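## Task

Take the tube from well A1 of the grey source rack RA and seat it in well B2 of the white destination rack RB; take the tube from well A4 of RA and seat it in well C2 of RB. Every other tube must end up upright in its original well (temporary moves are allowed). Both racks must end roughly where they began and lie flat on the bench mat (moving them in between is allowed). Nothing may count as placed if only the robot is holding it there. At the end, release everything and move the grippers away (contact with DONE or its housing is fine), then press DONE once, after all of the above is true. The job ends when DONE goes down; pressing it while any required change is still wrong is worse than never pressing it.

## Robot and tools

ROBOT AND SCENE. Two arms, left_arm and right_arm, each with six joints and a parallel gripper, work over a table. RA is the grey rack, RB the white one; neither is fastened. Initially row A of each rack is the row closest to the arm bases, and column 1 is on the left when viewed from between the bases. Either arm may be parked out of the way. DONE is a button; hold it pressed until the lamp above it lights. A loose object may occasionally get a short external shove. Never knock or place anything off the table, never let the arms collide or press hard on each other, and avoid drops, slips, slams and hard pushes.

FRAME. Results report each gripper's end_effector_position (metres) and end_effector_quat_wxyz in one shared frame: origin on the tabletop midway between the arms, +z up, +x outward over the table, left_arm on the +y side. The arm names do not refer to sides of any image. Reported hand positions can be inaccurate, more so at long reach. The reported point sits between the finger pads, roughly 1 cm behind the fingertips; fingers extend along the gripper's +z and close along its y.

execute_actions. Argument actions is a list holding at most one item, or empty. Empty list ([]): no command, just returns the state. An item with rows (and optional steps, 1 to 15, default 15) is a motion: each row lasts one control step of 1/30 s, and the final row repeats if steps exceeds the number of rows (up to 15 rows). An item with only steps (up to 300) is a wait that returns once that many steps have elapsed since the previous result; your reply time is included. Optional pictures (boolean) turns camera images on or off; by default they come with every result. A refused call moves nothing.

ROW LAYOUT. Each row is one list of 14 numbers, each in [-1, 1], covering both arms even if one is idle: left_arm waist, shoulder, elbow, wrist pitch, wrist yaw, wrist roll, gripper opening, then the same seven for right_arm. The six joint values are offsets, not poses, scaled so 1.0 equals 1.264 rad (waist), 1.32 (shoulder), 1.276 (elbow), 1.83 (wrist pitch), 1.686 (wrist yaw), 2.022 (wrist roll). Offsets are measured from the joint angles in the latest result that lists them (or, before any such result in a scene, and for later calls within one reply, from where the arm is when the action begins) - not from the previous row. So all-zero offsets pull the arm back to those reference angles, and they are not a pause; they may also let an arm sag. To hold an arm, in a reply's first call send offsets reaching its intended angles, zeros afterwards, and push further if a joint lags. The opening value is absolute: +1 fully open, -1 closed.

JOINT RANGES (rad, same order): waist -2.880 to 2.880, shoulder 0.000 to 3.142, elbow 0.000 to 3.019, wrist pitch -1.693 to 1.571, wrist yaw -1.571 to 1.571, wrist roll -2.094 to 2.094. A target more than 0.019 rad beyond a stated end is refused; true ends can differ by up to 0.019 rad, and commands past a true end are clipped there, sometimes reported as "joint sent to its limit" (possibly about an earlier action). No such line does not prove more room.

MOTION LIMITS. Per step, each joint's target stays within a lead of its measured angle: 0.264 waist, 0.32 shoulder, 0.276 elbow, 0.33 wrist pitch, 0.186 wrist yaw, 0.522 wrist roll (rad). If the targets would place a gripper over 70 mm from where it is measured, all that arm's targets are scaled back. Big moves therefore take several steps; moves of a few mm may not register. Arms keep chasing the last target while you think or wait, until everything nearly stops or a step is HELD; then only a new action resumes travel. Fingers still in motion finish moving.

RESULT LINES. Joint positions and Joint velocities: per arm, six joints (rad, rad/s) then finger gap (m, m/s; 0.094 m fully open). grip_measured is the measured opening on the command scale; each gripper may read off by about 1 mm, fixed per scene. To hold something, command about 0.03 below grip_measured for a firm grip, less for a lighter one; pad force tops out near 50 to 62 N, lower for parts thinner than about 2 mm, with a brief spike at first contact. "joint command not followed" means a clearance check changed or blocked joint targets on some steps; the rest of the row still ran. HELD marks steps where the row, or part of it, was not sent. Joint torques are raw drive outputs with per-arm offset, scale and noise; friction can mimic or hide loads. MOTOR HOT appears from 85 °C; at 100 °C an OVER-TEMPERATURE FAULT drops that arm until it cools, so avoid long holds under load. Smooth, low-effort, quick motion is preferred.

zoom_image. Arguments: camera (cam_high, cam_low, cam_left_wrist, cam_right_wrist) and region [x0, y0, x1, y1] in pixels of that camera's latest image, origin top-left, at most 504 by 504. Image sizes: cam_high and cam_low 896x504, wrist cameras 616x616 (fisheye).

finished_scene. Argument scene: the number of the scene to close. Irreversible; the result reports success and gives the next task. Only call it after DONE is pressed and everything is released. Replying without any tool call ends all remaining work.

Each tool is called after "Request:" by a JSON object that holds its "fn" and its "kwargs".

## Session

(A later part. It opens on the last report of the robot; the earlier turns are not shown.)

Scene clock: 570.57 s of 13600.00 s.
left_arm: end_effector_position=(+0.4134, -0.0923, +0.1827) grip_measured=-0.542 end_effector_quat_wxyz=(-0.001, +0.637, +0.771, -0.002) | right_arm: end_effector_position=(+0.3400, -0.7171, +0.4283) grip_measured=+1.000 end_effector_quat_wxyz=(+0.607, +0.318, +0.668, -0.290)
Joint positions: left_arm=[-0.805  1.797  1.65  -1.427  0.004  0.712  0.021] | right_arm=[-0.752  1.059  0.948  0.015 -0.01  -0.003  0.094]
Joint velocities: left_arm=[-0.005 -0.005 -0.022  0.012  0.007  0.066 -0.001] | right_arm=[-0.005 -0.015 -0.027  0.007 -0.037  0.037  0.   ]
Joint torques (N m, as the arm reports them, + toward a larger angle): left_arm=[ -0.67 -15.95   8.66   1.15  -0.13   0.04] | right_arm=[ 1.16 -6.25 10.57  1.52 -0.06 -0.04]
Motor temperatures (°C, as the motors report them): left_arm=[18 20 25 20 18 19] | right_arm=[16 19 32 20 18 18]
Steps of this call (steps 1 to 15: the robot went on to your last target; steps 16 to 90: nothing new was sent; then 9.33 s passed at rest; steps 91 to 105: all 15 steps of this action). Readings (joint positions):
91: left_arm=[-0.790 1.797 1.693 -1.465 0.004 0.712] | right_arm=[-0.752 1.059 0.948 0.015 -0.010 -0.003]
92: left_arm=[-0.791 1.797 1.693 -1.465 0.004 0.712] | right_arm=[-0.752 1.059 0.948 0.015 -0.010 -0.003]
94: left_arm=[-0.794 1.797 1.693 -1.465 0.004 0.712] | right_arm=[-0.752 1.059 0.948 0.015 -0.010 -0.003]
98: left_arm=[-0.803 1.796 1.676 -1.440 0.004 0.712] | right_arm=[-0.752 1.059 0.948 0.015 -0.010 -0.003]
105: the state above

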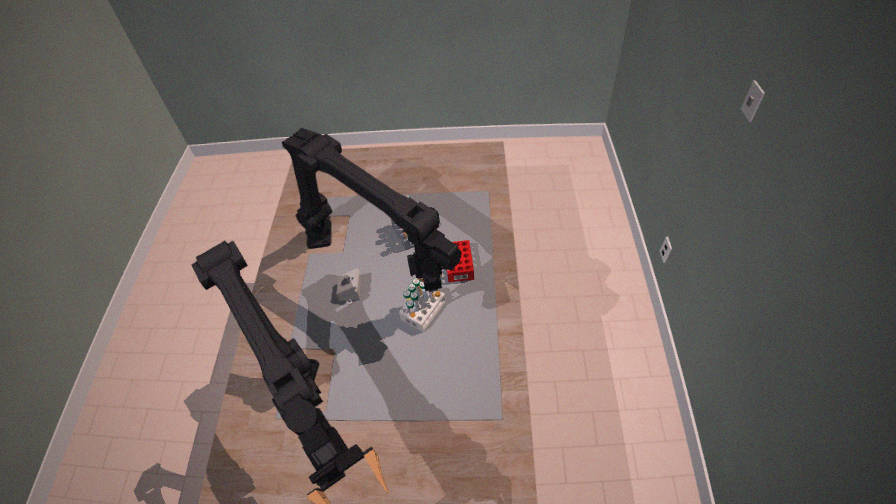

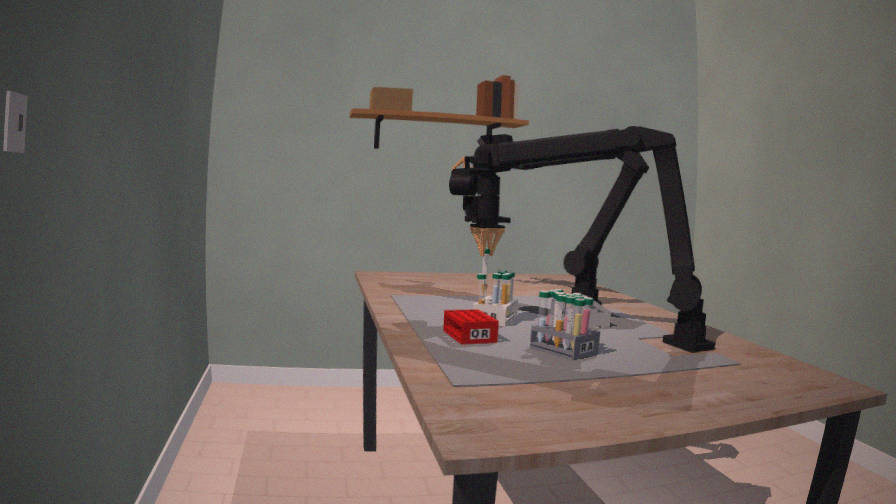

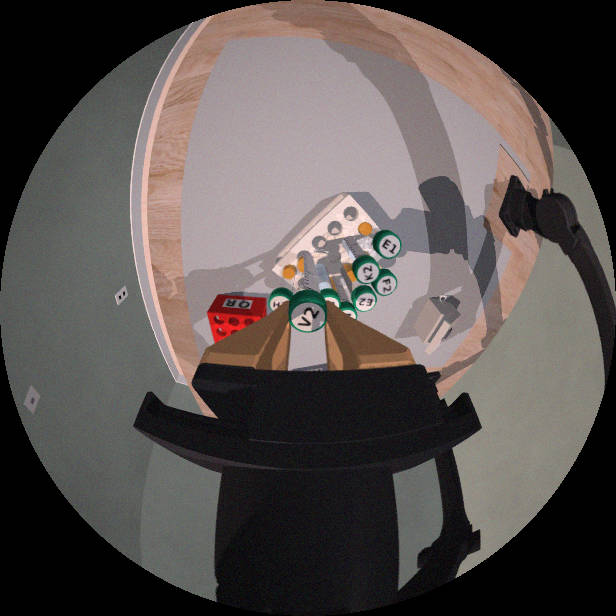

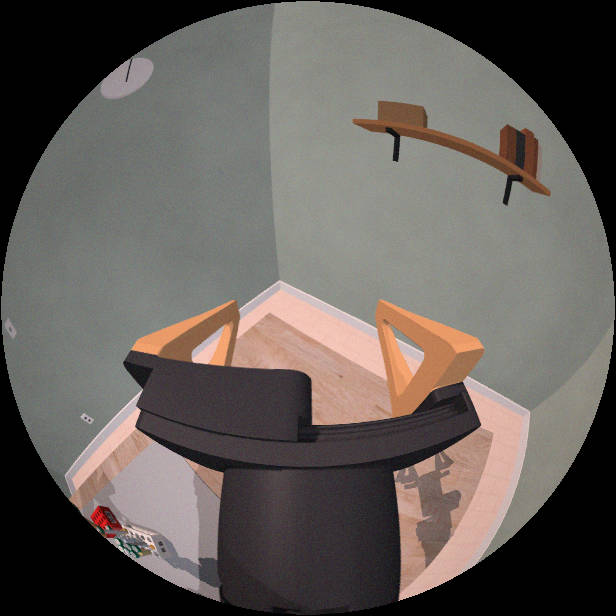

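Request:
{"fn": "execute_actions", "kwargs": {"actions": [{"rows":[[0,0,-0.01,0.015,0,0,-0.62,0,0,0.01,0,0,0,1],[0,0,-0.02,0.025,0,0,-0.62,0,0,0.01,0,0,0,1],[0,0,-0.03,0.035,0,0,-0.62,0,0,0.01,0,0,0,1],[0,0,-0.04,0.045,0,0,-0.62,0,0,0.01,0,0,0,1],[0,0,-0.05,0.055,0,0,-0.62,0,0,0.01,0,0,0,1]],"steps":15}]}}

Request:
{"fn": "zoom_image", "kwargs": {"camera": "cam_left_wrist", "region": [250,170,420,330]}}

Request:
{"fn": "zoom_image", "kwargs": {"camera": "cam_low", "region": [430,200,550,340]}}

Scene clock: 580.90 s of 13600.00 s.
left_arm: end_effector_position=(+0.4106, -0.0898, +0.1548) grip_measured=-0.542 end_effector_quat_wxyz=(+0.001, +0.637, +0.771, -0.001) | right_arm: end_effector_position=(+0.3400, -0.7171, +0.4283) grip_measured=+1.000 end_effector_quat_wxyz=(+0.607, +0.318, +0.668, -0.290)
Joint positions: left_arm=[-0.805  1.798  1.577 -1.349  0.003  0.712  0.021] | right_arm=[-0.752  1.059  0.948  0.015 -0.01  -0.003  0.094]
Joint velocities: left_arm=[-0.005 -0.005 -0.007 -0.037 -0.007 -0.007 -0.001] | right_arm=[-0.015 -0.015 -0.012  0.002  0.022 -0.022  0.   ]
Joint torques (N m, as the arm reports them, + toward a larger angle): left_arm=[ -0.82 -16.05   8.55   1.3   -0.04   0.04] | right_arm=[ 0.75 -6.04 10.67  1.57 -0.01 -0.12]
Motor temperatures (°C, as the motors report them): left_arm=[18 20 25 20 18 19] | right_arm=[16 19 32 20 18 18]
Steps of this call (steps 1 to 15: the robot went on to your last target; steps 16 to 90: nothing new was sent; then 6.83 s passed at rest; steps 91 to 105: all 15 steps of this action). Readings (joint positions):
91: left_arm=[-0.805 1.797 1.648 -1.424 0.004 0.712] | right_arm=[-0.752 1.059 0.948 0.015 -0.010 -0.003]
92: left_arm=[-0.805 1.797 1.643 -1.418 0.004 0.712] | right_arm=[-0.752 1.059 0.948 0.015 -0.010 -0.003]
94: left_arm=[-0.805 1.797 1.624 -1.393 0.004 0.712] | right_arm=[-0.752 1.059 0.948 0.015 -0.010 -0.003]
98: left_arm=[-0.805 1.797 1.581 -1.354 0.004 0.712] | right_arm=[-0.752 1.059 0.948 0.015 -0.010 -0.003]
105: the state above

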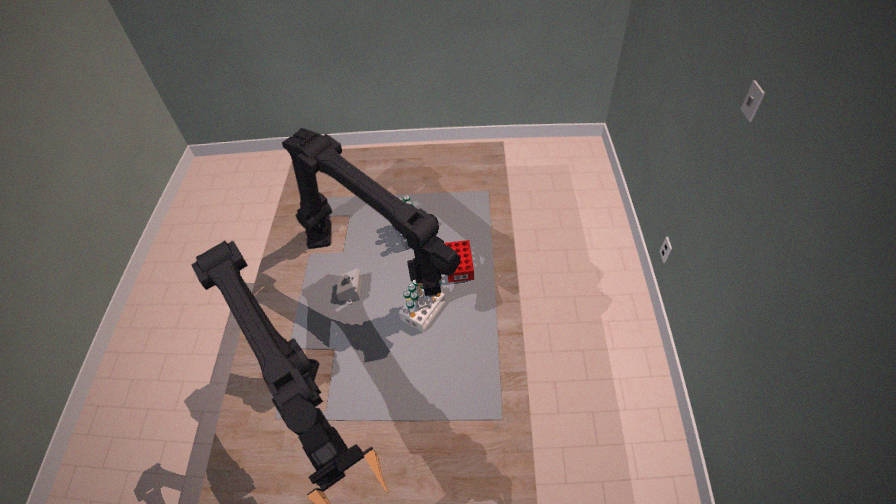

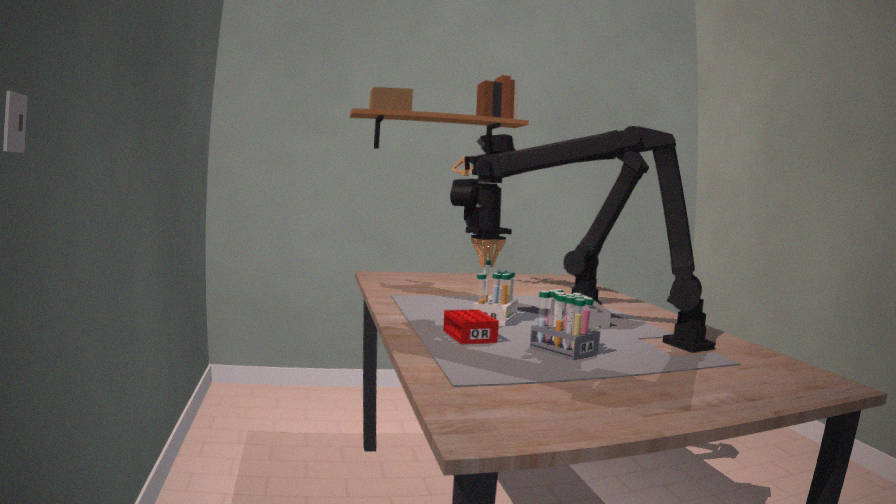

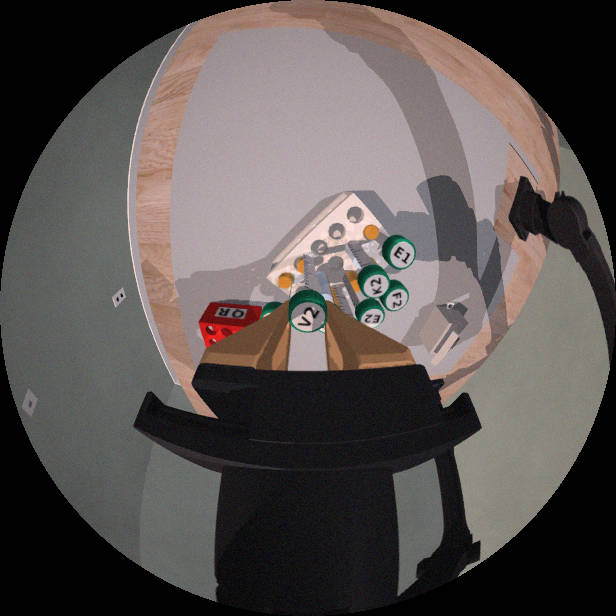

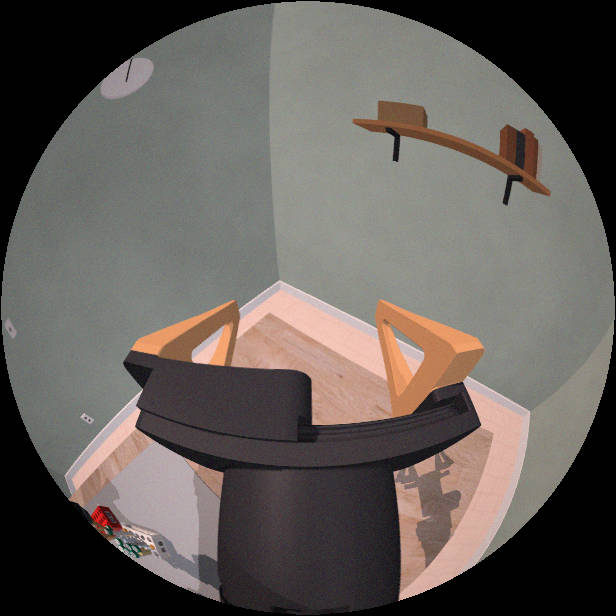

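Region (250, 170, 420, 330) of cam_left_wrist's 616x616 image, scaled by 2.965, with more detail than that image has; it fills the top 474 rows of this view, and the rest is white.

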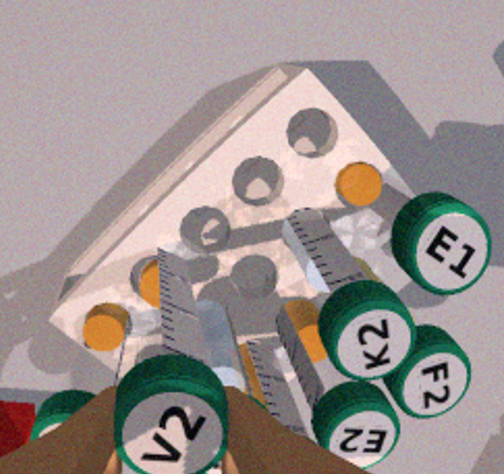

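Region (430, 200, 550, 340) of cam_low's 896x504 image, scaled by 3.600, with more detail than that image has; it fills the left 432 columns of this view, and the rest is white.

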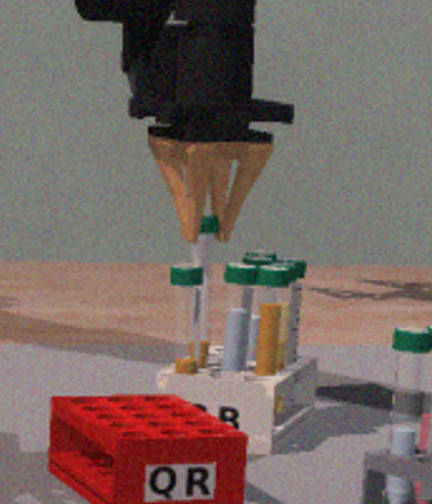

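Request:
{"fn": "execute_actions", "kwargs": {"actions": [{"rows":[[0,0,0.01,0.02,0,0,-0.62,0,0,0.01,0,0,0,1],[0,0.01,0.01,0.03,0,0,-0.62,0,0,0.01,0,0,0,1],[0,0.02,0.01,0.04,0,0,-0.62,0,0,0.01,0,0,0,1],[0,0.03,0.01,0.045,0,0,-0.62,0,0,0.01,0,0,0,1],[0,0.035,0.01,0.045,0,0,-0.62,0,0,0.01,0,0,0,1]],"steps":15}], "pictures": false}}

Request:
{"fn": "execute_actions", "kwargs": {"actions": [{"rows":[[0,0,0.01,0,0,0,-0.44,0,0,0.01,0,0,0,1]],"steps":15}]}}

Request:
{"fn": "zoom_image", "kwargs": {"camera": "cam_low", "region": [430,200,550,340]}}

Scene clock: 591.20 s of 13600.00 s.
left_arm: end_effector_position=(+0.4170, -0.0954, +0.1423) grip_measured=-0.542 end_effector_quat_wxyz=(+0.005, +0.637, +0.771, -0.002) | right_arm: end_effector_position=(+0.3400, -0.7171, +0.4283) grip_measured=+1.000 end_effector_quat_wxyz=(+0.607, +0.318, +0.668, -0.290)
Joint positions: left_arm=[-0.805  1.821  1.577 -1.316  0.005  0.712  0.021] | right_arm=[-0.752  1.059  0.948  0.015 -0.01  -0.003  0.094]
Joint velocities: left_arm=[-0.005  0.015 -0.012 -0.007  0.022  0.051 -0.   ] | right_arm=[-0.015 -0.015 -0.012 -0.002 -0.066 -0.007  0.   ]
Joint torques (N m, as the arm reports them, + toward a larger angle): left_arm=[ -0.19 -14.77   8.83   2.42  -0.15   0.01] | right_arm=[ 1.52 -6.77 10.54  1.61 -0.05 -0.1 ]
Motor temperatures (°C, as the motors report them): left_arm=[18 20 25 20 19 19] | right_arm=[16 19 32 20 18 18]
Steps of this call (steps 1 to 15: the robot went on to your last target; steps 16 to 90: nothing new was sent; then 6.80 s passed at rest; steps 91 to 105: all 15 steps of this action). Readings (joint positions):
91: left_arm=[-0.805 1.798 1.577 -1.346 0.003 0.712] | right_arm=[-0.752 1.059 0.948 0.015 -0.010 -0.003]
92: left_arm=[-0.805 1.798 1.577 -1.340 0.003 0.712] | right_arm=[-0.752 1.059 0.948 0.015 -0.010 -0.003]
94: left_arm=[-0.805 1.800 1.577 -1.322 0.003 0.712] | right_arm=[-0.752 1.059 0.948 0.015 -0.010 -0.003]
98: left_arm=[-0.805 1.810 1.577 -1.316 0.005 0.712] | right_arm=[-0.752 1.059 0.948 0.015 -0.010 -0.003]
105: the state above

Scene clock: 591.70 s of 13600.00 s.
left_arm: end_effector_position=(+0.4170, -0.0954, +0.1423) grip_measured=-0.442 end_effector_quat_wxyz=(+0.005, +0.637, +0.771, -0.002) | right_arm: end_effector_position=(+0.3400, -0.7171, +0.4283) grip_measured=+1.000 end_effector_quat_wxyz=(+0.607, +0.318, +0.668, -0.290)
Joint positions: left_arm=[-0.805  1.821  1.577 -1.316  0.005  0.712  0.026] | right_arm=[-0.752  1.059  0.948  0.015 -0.01  -0.003  0.094]
Joint velocities: left_arm=[-0.005 -0.005  0.012 -0.002  0.037 -0.007  0.001] | right_arm=[-0.005 -0.015 -0.002 -0.017  0.051 -0.037  0.   ]
Joint torques (N m, as the arm reports them, + toward a larger angle): left_arm=[ -0.12 -16.62   8.74   0.52  -0.09   0.01] | right_arm=[ 1.84 -6.06 10.26  1.8  -0.01 -0.08]
Motor temperatures (°C, as the motors report them): left_arm=[18 20 25 20 19 19] | right_arm=[16 19 32 20 18 18]
Steps of this call (steps 1 to 15: all 15 steps of this action). Readings (joint positions):
1: left_arm=[-0.805 1.821 1.577 -1.316 0.005 0.712] | right_arm=[-0.752 1.059 0.948 0.015 -0.010 -0.003]
2: left_arm=[-0.805 1.821 1.577 -1.316 0.005 0.712] | right_arm=[-0.752 1.059 0.948 0.015 -0.010 -0.003]
4: left_arm=[-0.805 1.821 1.577 -1.316 0.005 0.712] | right_arm=[-0.752 1.059 0.948 0.015 -0.010 -0.003]
8: left_arm=[-0.805 1.821 1.577 -1.316 0.005 0.712] | right_arm=[-0.752 1.059 0.948 0.015 -0.010 -0.003]
15: the state above

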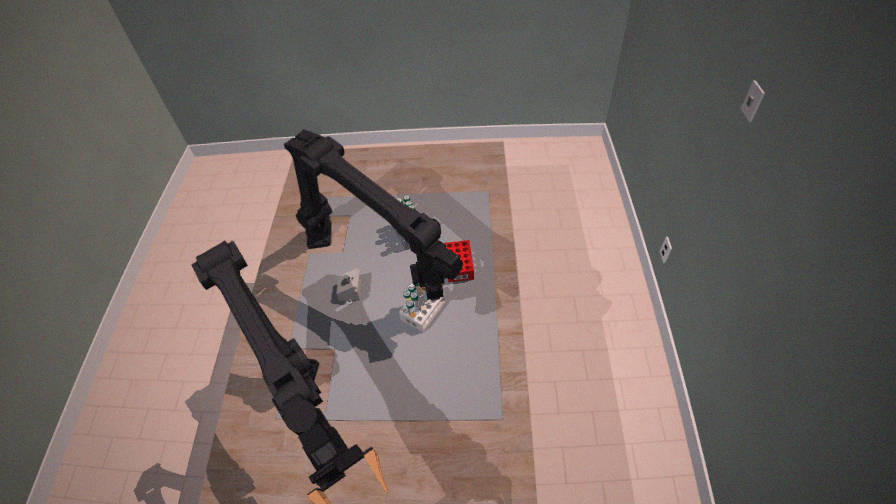

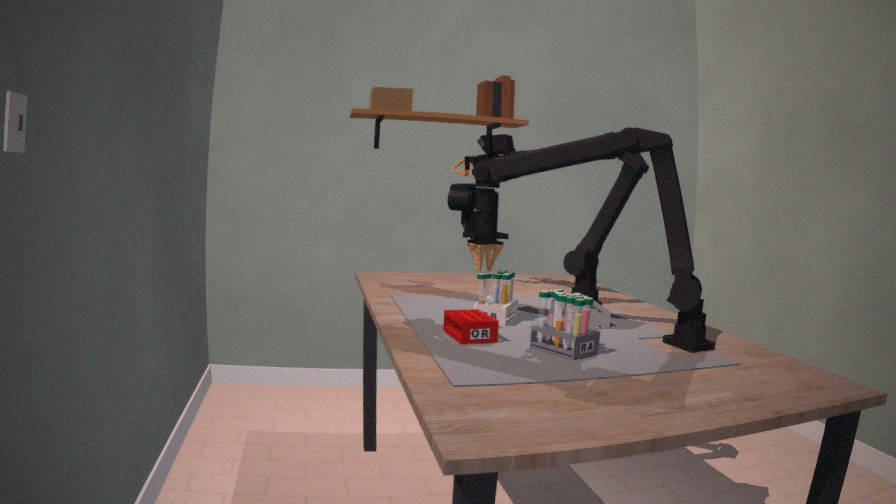

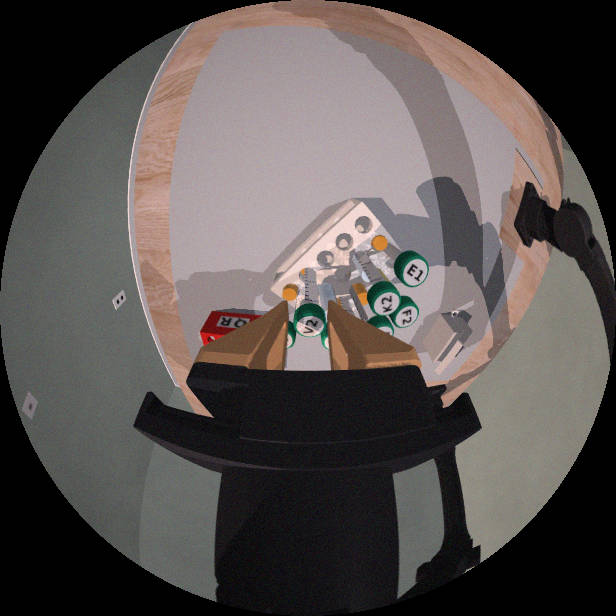

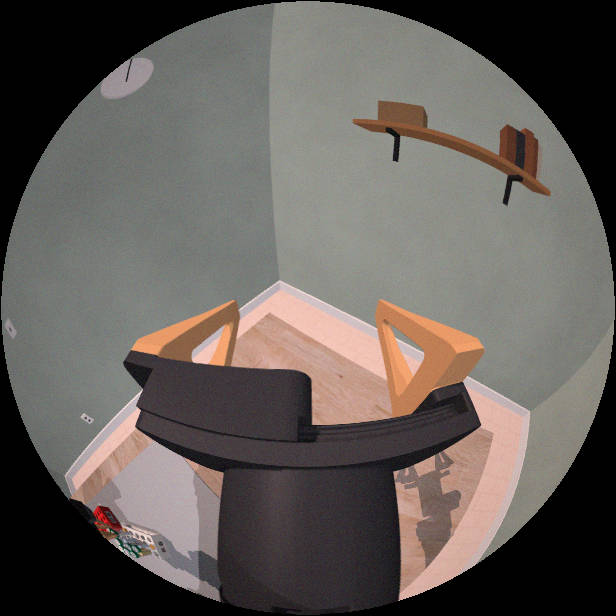

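Region (430, 200, 550, 340) of cam_low's 896x504 image, scaled by 3.600, with more detail than that image has; it fills the left 432 columns of this view, and the rest is white.

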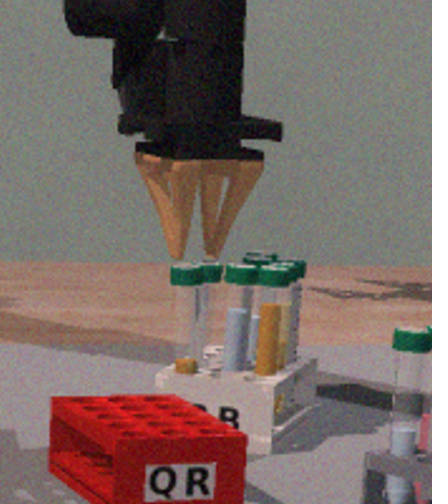

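Request:
{"fn": "execute_actions", "kwargs": {"actions": [{"rows":[[0,-0.03,0.03,0,0,0,-0.44,0,0,0.01,0,0,0,1],[0,-0.06,0.03,0,0,0,-0.44,0,0,0.01,0,0,0,1],[0,-0.1,0.03,0,0,0,-0.44,0,0,0.01,0,0,0,1],[0,-0.14,0.03,0,0,-0.1,-0.44,0,0,0.01,0,0,0,1],[-0.05,-0.2,0.01,0,0,-0.2,-1,0,0,0.01,0,0,0,1],[-0.135,-0.28,0,0,0,-0.35,-1,0,0,0.01,0,0,0,1]],"steps":15}], "pictures": false}}

Request:
{"fn": "execute_actions", "kwargs": {"actions": [{"steps":15}], "pictures": false}}

Request:
{"fn": "execute_actions", "kwargs": {"actions": [{"rows":[[0,0,-0.1,0,0,0,-1,0,0,0.01,0,0,0,1],[0,0,-0.2,0,0,0,-1,0,0,0.01,0,0,0,1],[0,0,-0.3,0.05,0,0,-1,0,0,0.01,0,0,0,1],[0,0,-0.4,0.15,0,0,-1,0,0,0.01,0,0,0,1]],"steps":15}], "pictures": false}}

Request:
{"fn": "execute_actions", "kwargs": {"actions": [{"steps":15}]}}

Scene clock: 618.53 s of 13600.00 s.
left_arm: end_effector_position=(+0.3498, -0.1329, +0.2762) grip_measured=-0.982 end_effector_quat_wxyz=(+0.126, +0.499, +0.856, -0.038) | right_arm: end_effector_position=(+0.3400, -0.7171, +0.4283) grip_measured=+1.000 end_effector_quat_wxyz=(+0.607, +0.318, +0.668, -0.290)
Joint positions: left_arm=[-0.94   1.556  1.565 -1.316  0.004  0.252  0.001] | right_arm=[-0.752  1.059  0.948  0.015 -0.01  -0.003  0.094]
Joint velocities: left_arm=[-0.513 -0.845 -0.002  0.007  0.037 -1.341 -0.001] | right_arm=[-0.024 -0.015 -0.007 -0.002  0.007  0.007  0.   ]
Joint torques (N m, as the arm reports them, + toward a larger angle): left_arm=[ -0.26 -16.14   9.35   0.99  -0.12  -0.1 ] | right_arm=[ 1.73 -7.23 10.31  1.6  -0.04 -0.11]
Motor temperatures (°C, as the motors report them): left_arm=[18 20 25 20 19 19] | right_arm=[16 19 32 20 18 18]
Steps of this call (steps 1 to 15: the robot went on to your last target; steps 16 to 120: nothing new was sent; then 22.33 s passed at rest; steps 121 to 135: all 15 steps of this action). Readings (joint positions):
121: left_arm=[-0.805 1.821 1.577 -1.316 0.005 0.712] | right_arm=[-0.752 1.059 0.948 0.015 -0.010 -0.003]
122: left_arm=[-0.805 1.819 1.577 -1.316 0.005 0.712] | right_arm=[-0.752 1.059 0.948 0.015 -0.010 -0.003]
124: left_arm=[-0.805 1.806 1.577 -1.316 0.005 0.692] | right_arm=[-0.752 1.059 0.948 0.015 -0.010 -0.003]
128: left_arm=[-0.828 1.736 1.568 -1.316 0.004 0.553] | right_arm=[-0.752 1.059 0.948 0.015 -0.010 -0.003]
135: the state above

Scene clock: 619.03 s of 13600.00 s.
left_arm: end_effector_position=(+0.3189, -0.1342, +0.3333) grip_measured=-0.982 end_effector_quat_wxyz=(+0.171, +0.415, +0.890, -0.077) | right_arm: end_effector_position=(+0.3400, -0.7171, +0.4283) grip_measured=+1.000 end_effector_quat_wxyz=(+0.607, +0.318, +0.668, -0.290)
Joint positions: left_arm=[-0.985  1.442  1.565 -1.316  0.004  0.024  0.001] | right_arm=[-0.752  1.059  0.948  0.015 -0.01  -0.003  0.094]
Joint velocities: left_arm=[-0.005  0.103 -0.032  0.007 -0.066 -0.022 -0.001] | right_arm=[ 0.005 -0.015 -0.002  0.012 -0.081 -0.051  0.   ]
Joint torques (N m, as the arm reports them, + toward a larger angle): left_arm=[  0.94 -11.55   9.55   1.19  -0.16  -0.1 ] | right_arm=[ 1.23 -5.57 10.44  1.47  0.01 -0.14]
Motor temperatures (°C, as the motors report them): left_arm=[18 20 25 20 19 19] | right_arm=[16 19 32 20 18 18]
Steps of this call (steps 1 to 15: the robot went on to your last target). Readings (joint positions):
1: left_arm=[-0.956 1.528 1.565 -1.316 0.004 0.206] | right_arm=[-0.752 1.059 0.948 0.015 -0.010 -0.003]
2: left_arm=[-0.970 1.501 1.565 -1.316 0.004 0.167] | right_arm=[-0.752 1.059 0.948 0.015 -0.010 -0.003]
4: left_arm=[-0.986 1.454 1.565 -1.316 0.004 0.113] | right_arm=[-0.752 1.059 0.948 0.015 -0.010 -0.003]
8: left_arm=[-0.985 1.416 1.565 -1.316 0.004 0.055] | right_arm=[-0.752 1.059 0.948 0.015 -0.010 -0.003]
15: the state above

Scene clock: 619.53 s of 13600.00 s.
left_arm: end_effector_position=(+0.2490, -0.0548, +0.0994) grip_measured=-0.982 end_effector_quat_wxyz=(+0.017, +0.422, +0.906, -0.010) | right_arm: end_effector_position=(+0.3400, -0.7171, +0.4283) grip_measured=+1.000 end_effector_quat_wxyz=(+0.607, +0.318, +0.668, -0.290)
Joint positions: left_arm=[-0.985  1.474  1.015 -1.074  0.004  0.023  0.001] | right_arm=[-0.752  1.059  0.948  0.015 -0.01  -0.003  0.094]
Joint velocities: left_arm=[-0.005 -0.034  0.002  0.217  0.007 -0.007  0.001] | right_arm=[-0.015  0.005  0.002  0.007 -0.081 -0.037  0.   ]
Joint torques (N m, as the arm reports them, + toward a larger angle): left_arm=[ -0.06 -12.5   10.35   1.31  -0.17   0.03] | right_arm=[ 2.02 -6.13 10.4   1.59  0.03 -0.08]
Motor temperatures (°C, as the motors report them): left_arm=[18 20 25 20 19 19] | right_arm=[16 19 32 20 18 18]
Steps of this call (steps 1 to 15: all 15 steps of this action). Readings (joint positions):
1: left_arm=[-0.985 1.443 1.548 -1.312 0.004 0.023] | right_arm=[-0.752 1.059 0.948 0.015 -0.010 -0.003]
2: left_arm=[-0.985 1.433 1.512 -1.309 0.004 0.023] | right_arm=[-0.752 1.059 0.948 0.015 -0.010 -0.003]
4: left_arm=[-0.985 1.417 1.404 -1.270 0.004 0.023] | right_arm=[-0.752 1.059 0.948 0.015 -0.010 -0.003]
8: left_arm=[-0.985 1.422 1.163 -1.130 0.004 0.023] | right_arm=[-0.752 1.059 0.948 0.015 -0.010 -0.003]
15: the state above

Scene clock: 620.03 s of 13600.00 s.
left_arm: end_effector_position=(+0.2509, -0.0569, +0.1024) grip_measured=-0.982 end_effector_quat_wxyz=(+0.025, +0.422, +0.906, -0.013) | right_arm: end_effector_position=(+0.3400, -0.7171, +0.4283) grip_measured=+1.000 end_effector_quat_wxyz=(+0.607, +0.318, +0.668, -0.290)
Joint positions: left_arm=[-0.985  1.466  1.015 -1.064  0.004  0.023  0.001] | right_arm=[-0.752  1.059  0.948  0.015 -0.01  -0.003  0.094]
Joint velocities: left_arm=[-0.005 -0.015  0.002  0.002  0.066 -0.051  0.001] | right_arm=[ 0.005 -0.005  0.002 -0.002 -0.022 -0.022  0.   ]
Joint torques (N m, as the arm reports them, + toward a larger angle): left_arm=[  0.07 -12.31  10.32   1.44  -0.14   0.01] | right_arm=[ 1.32 -6.3  10.4   1.42 -0.07 -0.11]
Motor temperatures (°C, as the motors report them): left_arm=[18 20 25 20 19 19] | right_arm=[16 19 32 20 18 18]
Steps of this call (steps 1 to 15: the robot went on to your last target). Readings (joint positions):
1: left_arm=[-0.985 1.471 1.015 -1.068 0.004 0.023] | right_arm=[-0.752 1.059 0.948 0.015 -0.010 -0.003]
2: left_arm=[-0.985 1.469 1.015 -1.066 0.004 0.023] | right_arm=[-0.752 1.059 0.948 0.015 -0.010 -0.003]
4: left_arm=[-0.985 1.466 1.015 -1.064 0.004 0.023] | right_arm=[-0.752 1.059 0.948 0.015 -0.010 -0.003]
8: left_arm=[-0.985 1.466 1.015 -1.064 0.004 0.023] | right_arm=[-0.752 1.059 0.948 0.015 -0.010 -0.003]
15: the state above

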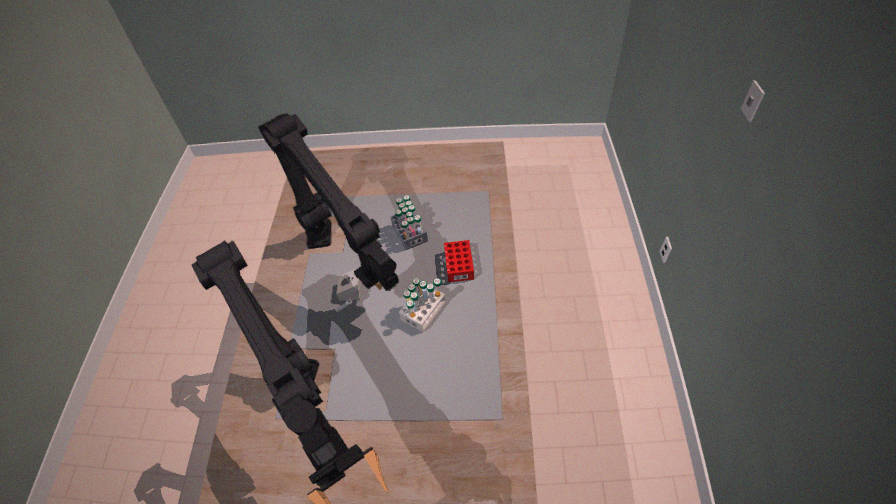

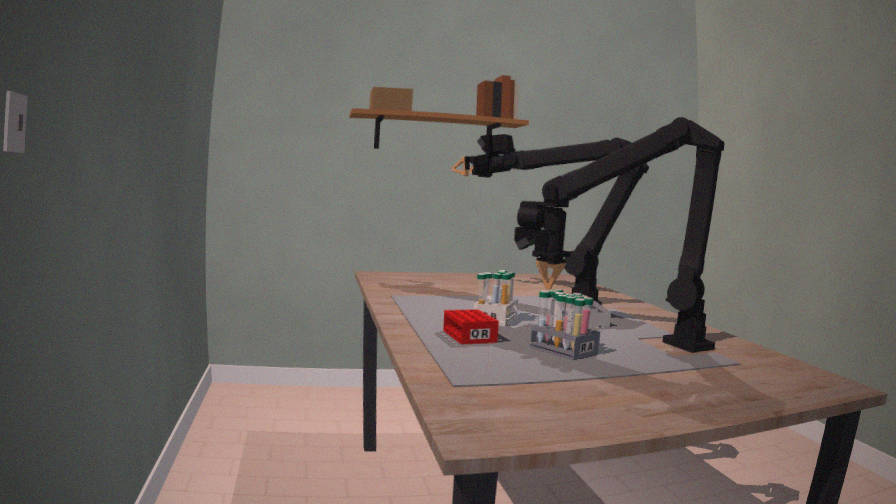

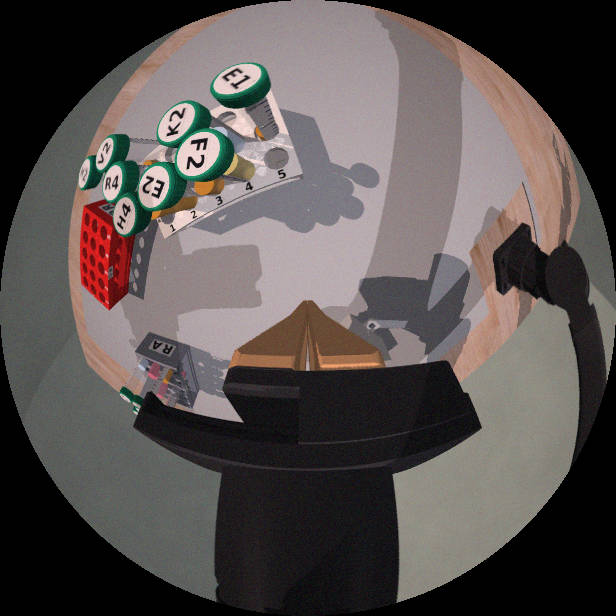

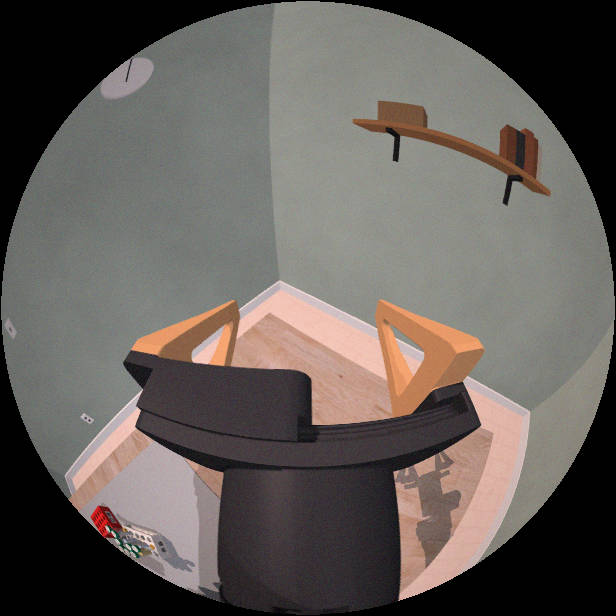

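Request:
{"fn": "execute_actions", "kwargs": {"actions": [{"rows":[[0.03,-0.02,0,0.05,0,0,-1,0,0,0.01,0,0,0,1],[0.03,-0.05,-0.03,0.1,0,0,-1,0,0,0.01,0,0,0,1],[0.03,-0.05,-0.06,0.15,0,0,-1,0,0,0.01,0,0,0,1],[0.03,-0.05,-0.09,0.2,0,0,-1,0,0,0.01,0,0,0,1],[0.03,-0.05,-0.12,0.25,0,0,-1,0,0,0.01,0,0,0,1],[0.03,-0.05,-0.15,0.3,0,0,-1,0,0,0.01,0,0,0,1],[0.03,-0.05,-0.18,0.34,0,0,-1,0,0,0.01,0,0,0,1]],"steps":15}], "pictures": false}}

Request:
{"fn": "execute_actions", "kwargs": {"actions": [{"steps":15}]}}

Scene clock: 633.77 s of 13600.00 s.
left_arm: end_effector_position=(+0.2853, -0.0738, +0.0668) grip_measured=-0.982 end_effector_quat_wxyz=(+0.208, +0.397, +0.889, -0.090) | right_arm: end_effector_position=(+0.3400, -0.7171, +0.4283) grip_measured=+1.000 end_effector_quat_wxyz=(+0.607, +0.318, +0.668, -0.290)
Joint positions: left_arm=[-0.952  1.409  0.77  -0.474  0.004  0.023  0.001] | right_arm=[-0.752  1.059  0.948  0.015 -0.01  -0.003  0.094]
Joint velocities: left_arm=[-0.005 -0.005 -0.007  0.144 -0.051  0.022 -0.   ] | right_arm=[-0.015 -0.024  0.027 -0.007  0.022  0.007  0.   ]
Joint torques (N m, as the arm reports them, + toward a larger angle): left_arm=[ 0.31 -9.38  8.39  2.15 -0.16  0.01] | right_arm=[ 2.62 -5.66 10.56  1.83  0.   -0.17]
Motor temperatures (°C, as the motors report them): left_arm=[18 20 25 20 18 19] | right_arm=[16 19 33 20 18 18]
Steps of this call (steps 1 to 15: the robot went on to your last target; steps 16 to 90: nothing new was sent; then 10.23 s passed at rest; steps 91 to 105: all 15 steps of this action). Readings (joint positions):
91: left_arm=[-0.983 1.466 1.014 -1.051 0.004 0.023] | right_arm=[-0.752 1.059 0.948 0.015 -0.010 -0.003]
92: left_arm=[-0.979 1.462 1.005 -1.010 0.004 0.023] | right_arm=[-0.752 1.059 0.948 0.015 -0.010 -0.003]
94: left_arm=[-0.966 1.442 0.960 -0.867 0.004 0.023] | right_arm=[-0.752 1.059 0.948 0.015 -0.010 -0.003]
98: left_arm=[-0.952 1.408 0.824 -0.550 0.004 0.023] | right_arm=[-0.752 1.059 0.948 0.015 -0.010 -0.003]
105: the state above

Scene clock: 634.27 s of 13600.00 s.
left_arm: end_effector_position=(+0.2858, -0.0744, +0.0672) grip_measured=-0.982 end_effector_quat_wxyz=(+0.210, +0.397, +0.889, -0.090) | right_arm: end_effector_position=(+0.3400, -0.7171, +0.4283) grip_measured=+1.000 end_effector_quat_wxyz=(+0.607, +0.318, +0.668, -0.290)
Joint positions: left_arm=[-0.952  1.409  0.77  -0.47   0.004  0.023  0.001] | right_arm=[-0.752  1.059  0.948  0.015 -0.01  -0.003  0.094]
Joint velocities: left_arm=[-0.005 -0.015 -0.002 -0.022 -0.022 -0.051  0.001] | right_arm=[-0.015 -0.015 -0.002  0.007 -0.095  0.007  0.   ]
Joint torques (N m, as the arm reports them, + toward a larger angle): left_arm=[ 0.26 -9.03  8.5   2.49 -0.14  0.01] | right_arm=[ 1.2  -5.55 10.65  1.68 -0.07 -0.11]
Motor temperatures (°C, as the motors report them): left_arm=[18 20 25 20 18 19] | right_arm=[16 19 33 20 18 18]
Steps of this call (steps 1 to 15: the robot went on to your last target). Readings (joint positions):
1: left_arm=[-0.952 1.409 0.770 -0.471 0.004 0.023] | right_arm=[-0.752 1.059 0.948 0.015 -0.010 -0.003]
2: left_arm=[-0.952 1.409 0.770 -0.471 0.004 0.023] | right_arm=[-0.752 1.059 0.948 0.015 -0.010 -0.003]
4: left_arm=[-0.952 1.409 0.770 -0.470 0.004 0.023] | right_arm=[-0.752 1.059 0.948 0.015 -0.010 -0.003]
8: left_arm=[-0.952 1.409 0.770 -0.470 0.004 0.023] | right_arm=[-0.752 1.059 0.948 0.015 -0.010 -0.003]
15: the state above
All arms were judged still, so your last target was given up. Only a new action makes them travel on or press farther. Fingers that are still opening or closing keep moving.

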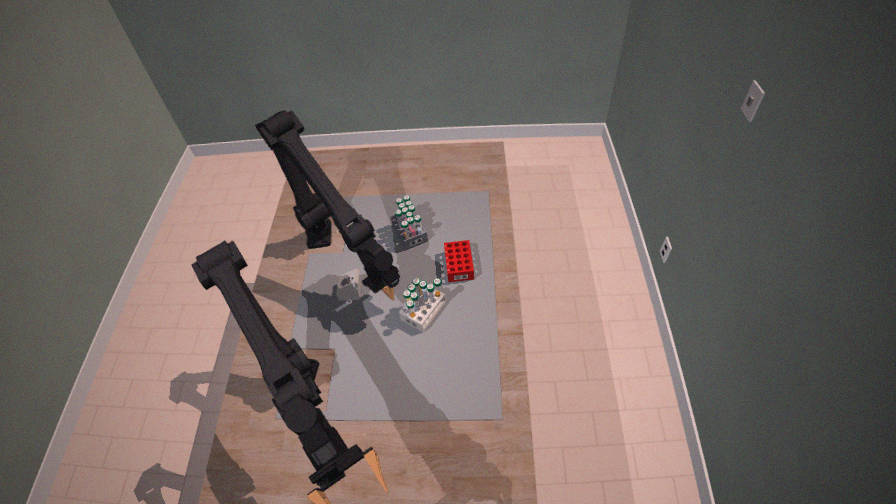

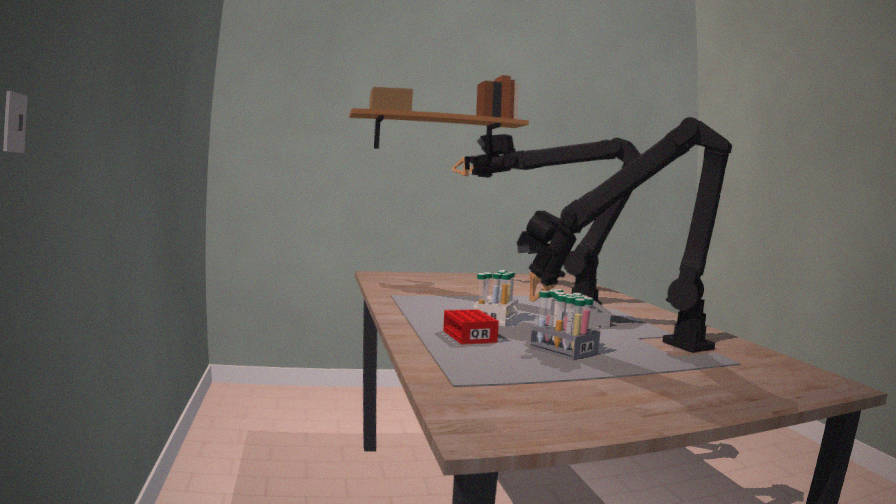

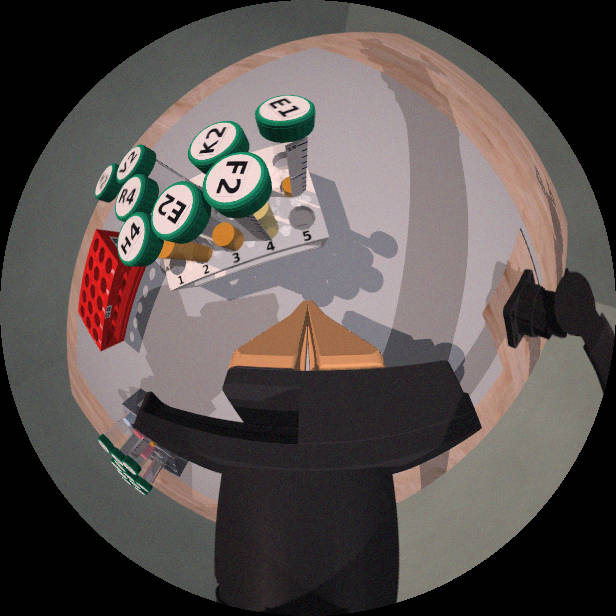

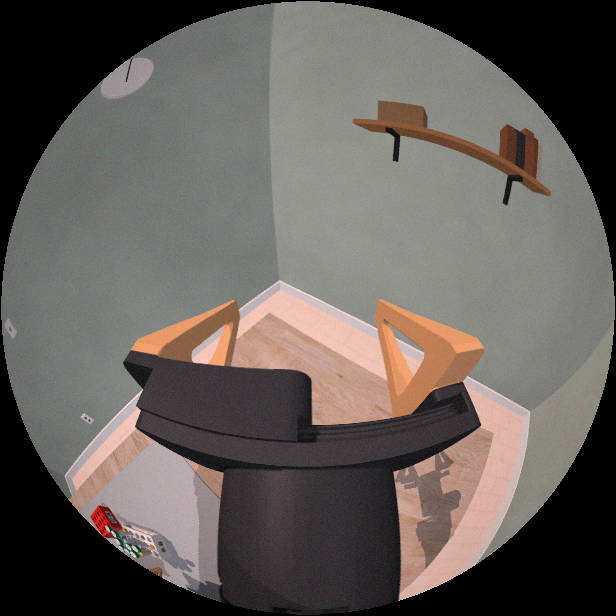

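Request:
{"fn": "execute_actions", "kwargs": {"actions": [{"rows":[[0,0.03,0.01,0,0,0,-1,0,0,0.01,0,0,0,1],[0,0.06,0.01,0,0,0,-1,0,0,0.01,0,0,0,1]],"steps":12}], "pictures": false}}

Request:
{"fn": "execute_actions", "kwargs": {"actions": [{"rows":[[0,0.01,0.05,0,0,0,-1,0,0,0.01,0,0,0,1],[0,0.02,0.06,0,0,0,-1,0,0,0.01,0,0,0,1],[0,0.03,0.07,0,0,0,-1,0,0,0.01,0,0,0,1],[0,0.04,0.08,0,0,0,-1,0,0,0.01,0,0,0,1],[0,0.05,0.09,0,0,0,-1,0,0,0.01,0,0,0,1],[0,0.06,0.1,0,0,0,-1,0,0,0.01,0,0,0,1],[0,0.07,0.11,0,0,0,-1,0,0,0.01,0,0,0,1],[0,0.08,0.12,0,0,0,-1,0,0,0.01,0,0,0,1],[0,0.09,0.13,0,0,0,-1,0,0,0.01,0,0,0,1],[0,0.1,0.14,0,0,0,-1,0,0,0.01,0,0,0,1]],"steps":15}]}}

Scene clock: 647.43 s of 13600.00 s.
left_arm: end_effector_position=(+0.2811, -0.0693, +0.0316) grip_measured=-0.982 end_effector_quat_wxyz=(+0.172, +0.400, +0.897, -0.074) | right_arm: end_effector_position=(+0.3400, -0.7171, +0.4283) grip_measured=+1.000 end_effector_quat_wxyz=(+0.607, +0.318, +0.668, -0.290)
Joint positions: left_arm=[-0.952  1.494  0.77  -0.47   0.004  0.023  0.001] | right_arm=[-0.752  1.059  0.948  0.015 -0.01  -0.003  0.094]
Joint velocities: left_arm=[-0.015 -0.005  0.012 -0.007 -0.022  0.007  0.001] | right_arm=[ 0.005 -0.005 -0.017 -0.012  0.007 -0.051  0.   ]
Joint torques (N m, as the arm reports them, + toward a larger angle): left_arm=[  0.1  -10.     7.54   1.22  -0.14   0.01] | right_arm=[ 1.69 -5.71 10.42  1.45 -0.02 -0.08]
Motor temperatures (°C, as the motors report them): left_arm=[18 19 25 20 18 19] | right_arm=[16 19 33 20 18 18]
Steps of this call (steps 1 to 90: nothing new was sent; then 9.77 s passed at rest; steps 91 to 102: all 12 steps of this action). Readings (joint positions):
91: left_arm=[-0.952 1.411 0.770 -0.470 0.004 0.023] | right_arm=[-0.752 1.059 0.948 0.015 -0.010 -0.003]
92: left_arm=[-0.952 1.417 0.770 -0.470 0.004 0.023] | right_arm=[-0.752 1.059 0.948 0.015 -0.010 -0.003]
94: left_arm=[-0.952 1.441 0.770 -0.470 0.004 0.023] | right_arm=[-0.752 1.059 0.948 0.015 -0.010 -0.003]
98: left_arm=[-0.952 1.489 0.770 -0.470 0.004 0.023] | right_arm=[-0.752 1.059 0.948 0.015 -0.010 -0.003]
102: the state above

Scene clock: 647.93 s of 13600.00 s.
left_arm: end_effector_position=(+0.3155, -0.1060, +0.0253) grip_measured=-0.982 end_effector_quat_wxyz=(+0.174, +0.400, +0.897, -0.075) | right_arm: end_effector_position=(+0.3400, -0.7171, +0.4283) grip_measured=+1.000 end_effector_quat_wxyz=(+0.607, +0.318, +0.668, -0.290)
Joint positions: left_arm=[-0.952  1.62   0.901 -0.47   0.005  0.023  0.001] | right_arm=[-0.752  1.059  0.948  0.015 -0.01  -0.003  0.094]
Joint velocities: left_arm=[-0.015  0.034 -0.017 -0.022 -0.007 -0.007 -0.001] | right_arm=[-0.005 -0.015  0.012 -0.002 -0.022 -0.022  0.   ]
Joint torques (N m, as the arm reports them, + toward a larger angle): left_arm=[ -0.54 -12.07  10.11   1.15  -0.13   0.01] | right_arm=[ 0.62 -6.33 10.83  1.5  -0.04 -0.09]
Motor temperatures (°C, as the motors report them): left_arm=[18 19 25 20 18 19] | right_arm=[16 19 33 20 18 18]
Steps of this call (steps 1 to 15: all 15 steps of this action). Readings (joint positions):
1: left_arm=[-0.952 1.494 0.770 -0.470 0.004 0.023] | right_arm=[-0.752 1.059 0.948 0.015 -0.010 -0.003]
2: left_arm=[-0.952 1.496 0.773 -0.470 0.004 0.023] | right_arm=[-0.752 1.059 0.948 0.015 -0.010 -0.003]
4: left_arm=[-0.952 1.507 0.788 -0.470 0.004 0.023] | right_arm=[-0.752 1.059 0.948 0.015 -0.010 -0.003]
8: left_arm=[-0.952 1.559 0.849 -0.470 0.004 0.023] | right_arm=[-0.752 1.059 0.948 0.015 -0.010 -0.003]
15: the state above

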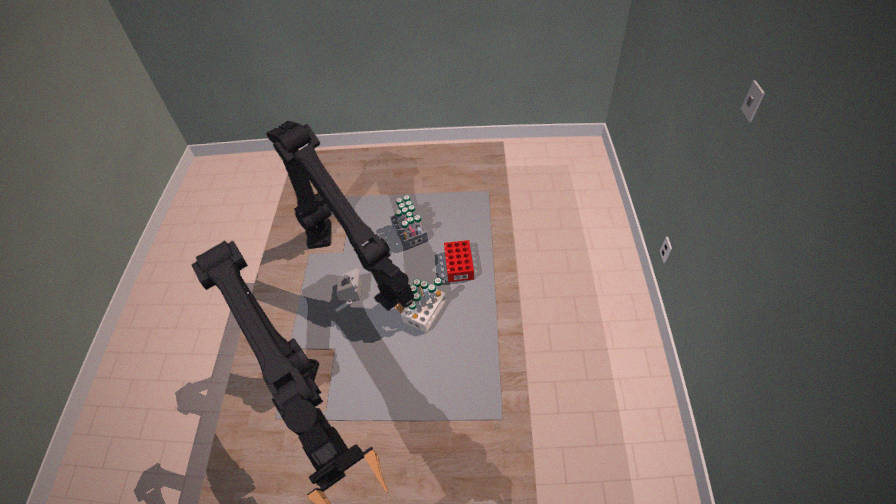

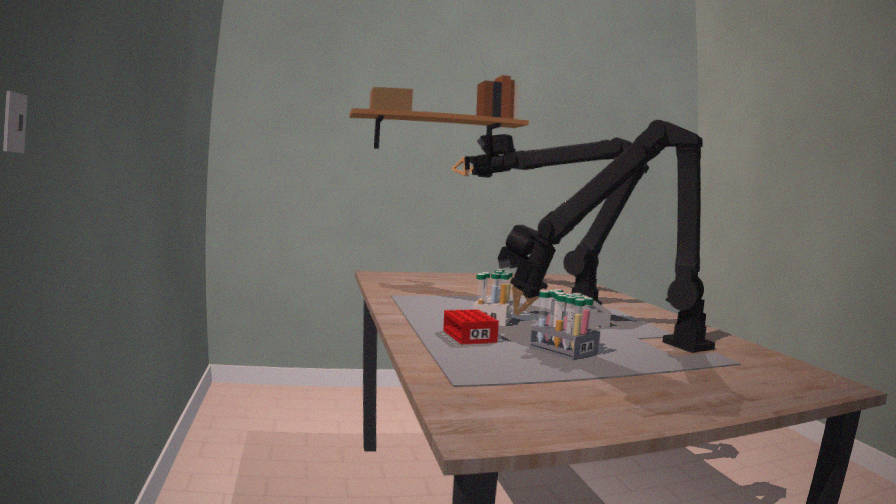

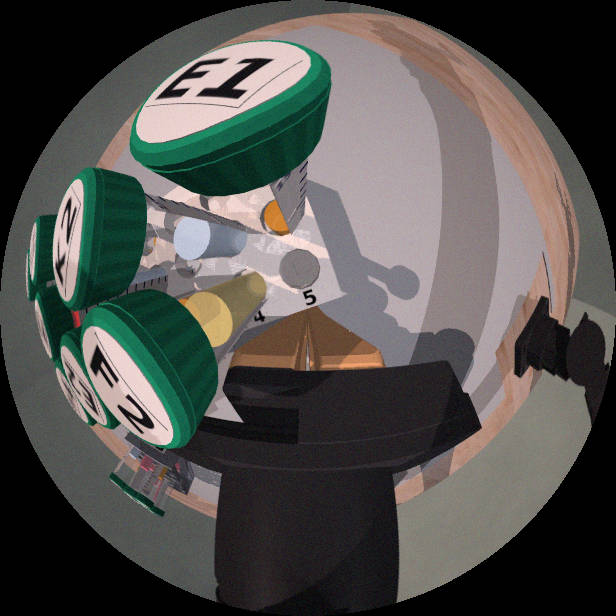

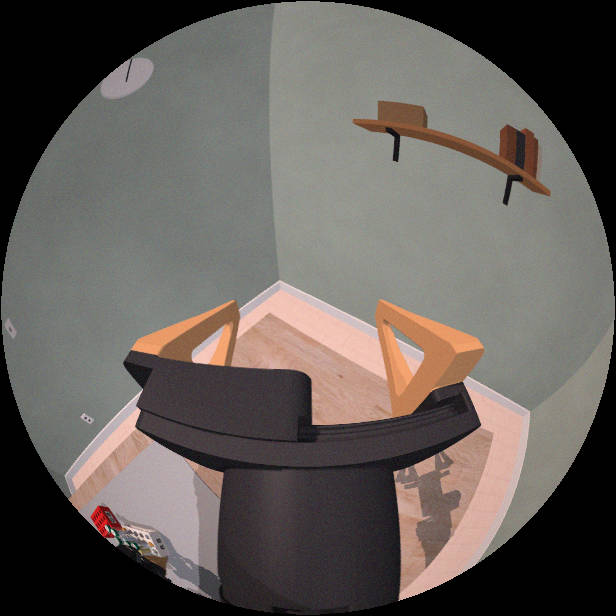

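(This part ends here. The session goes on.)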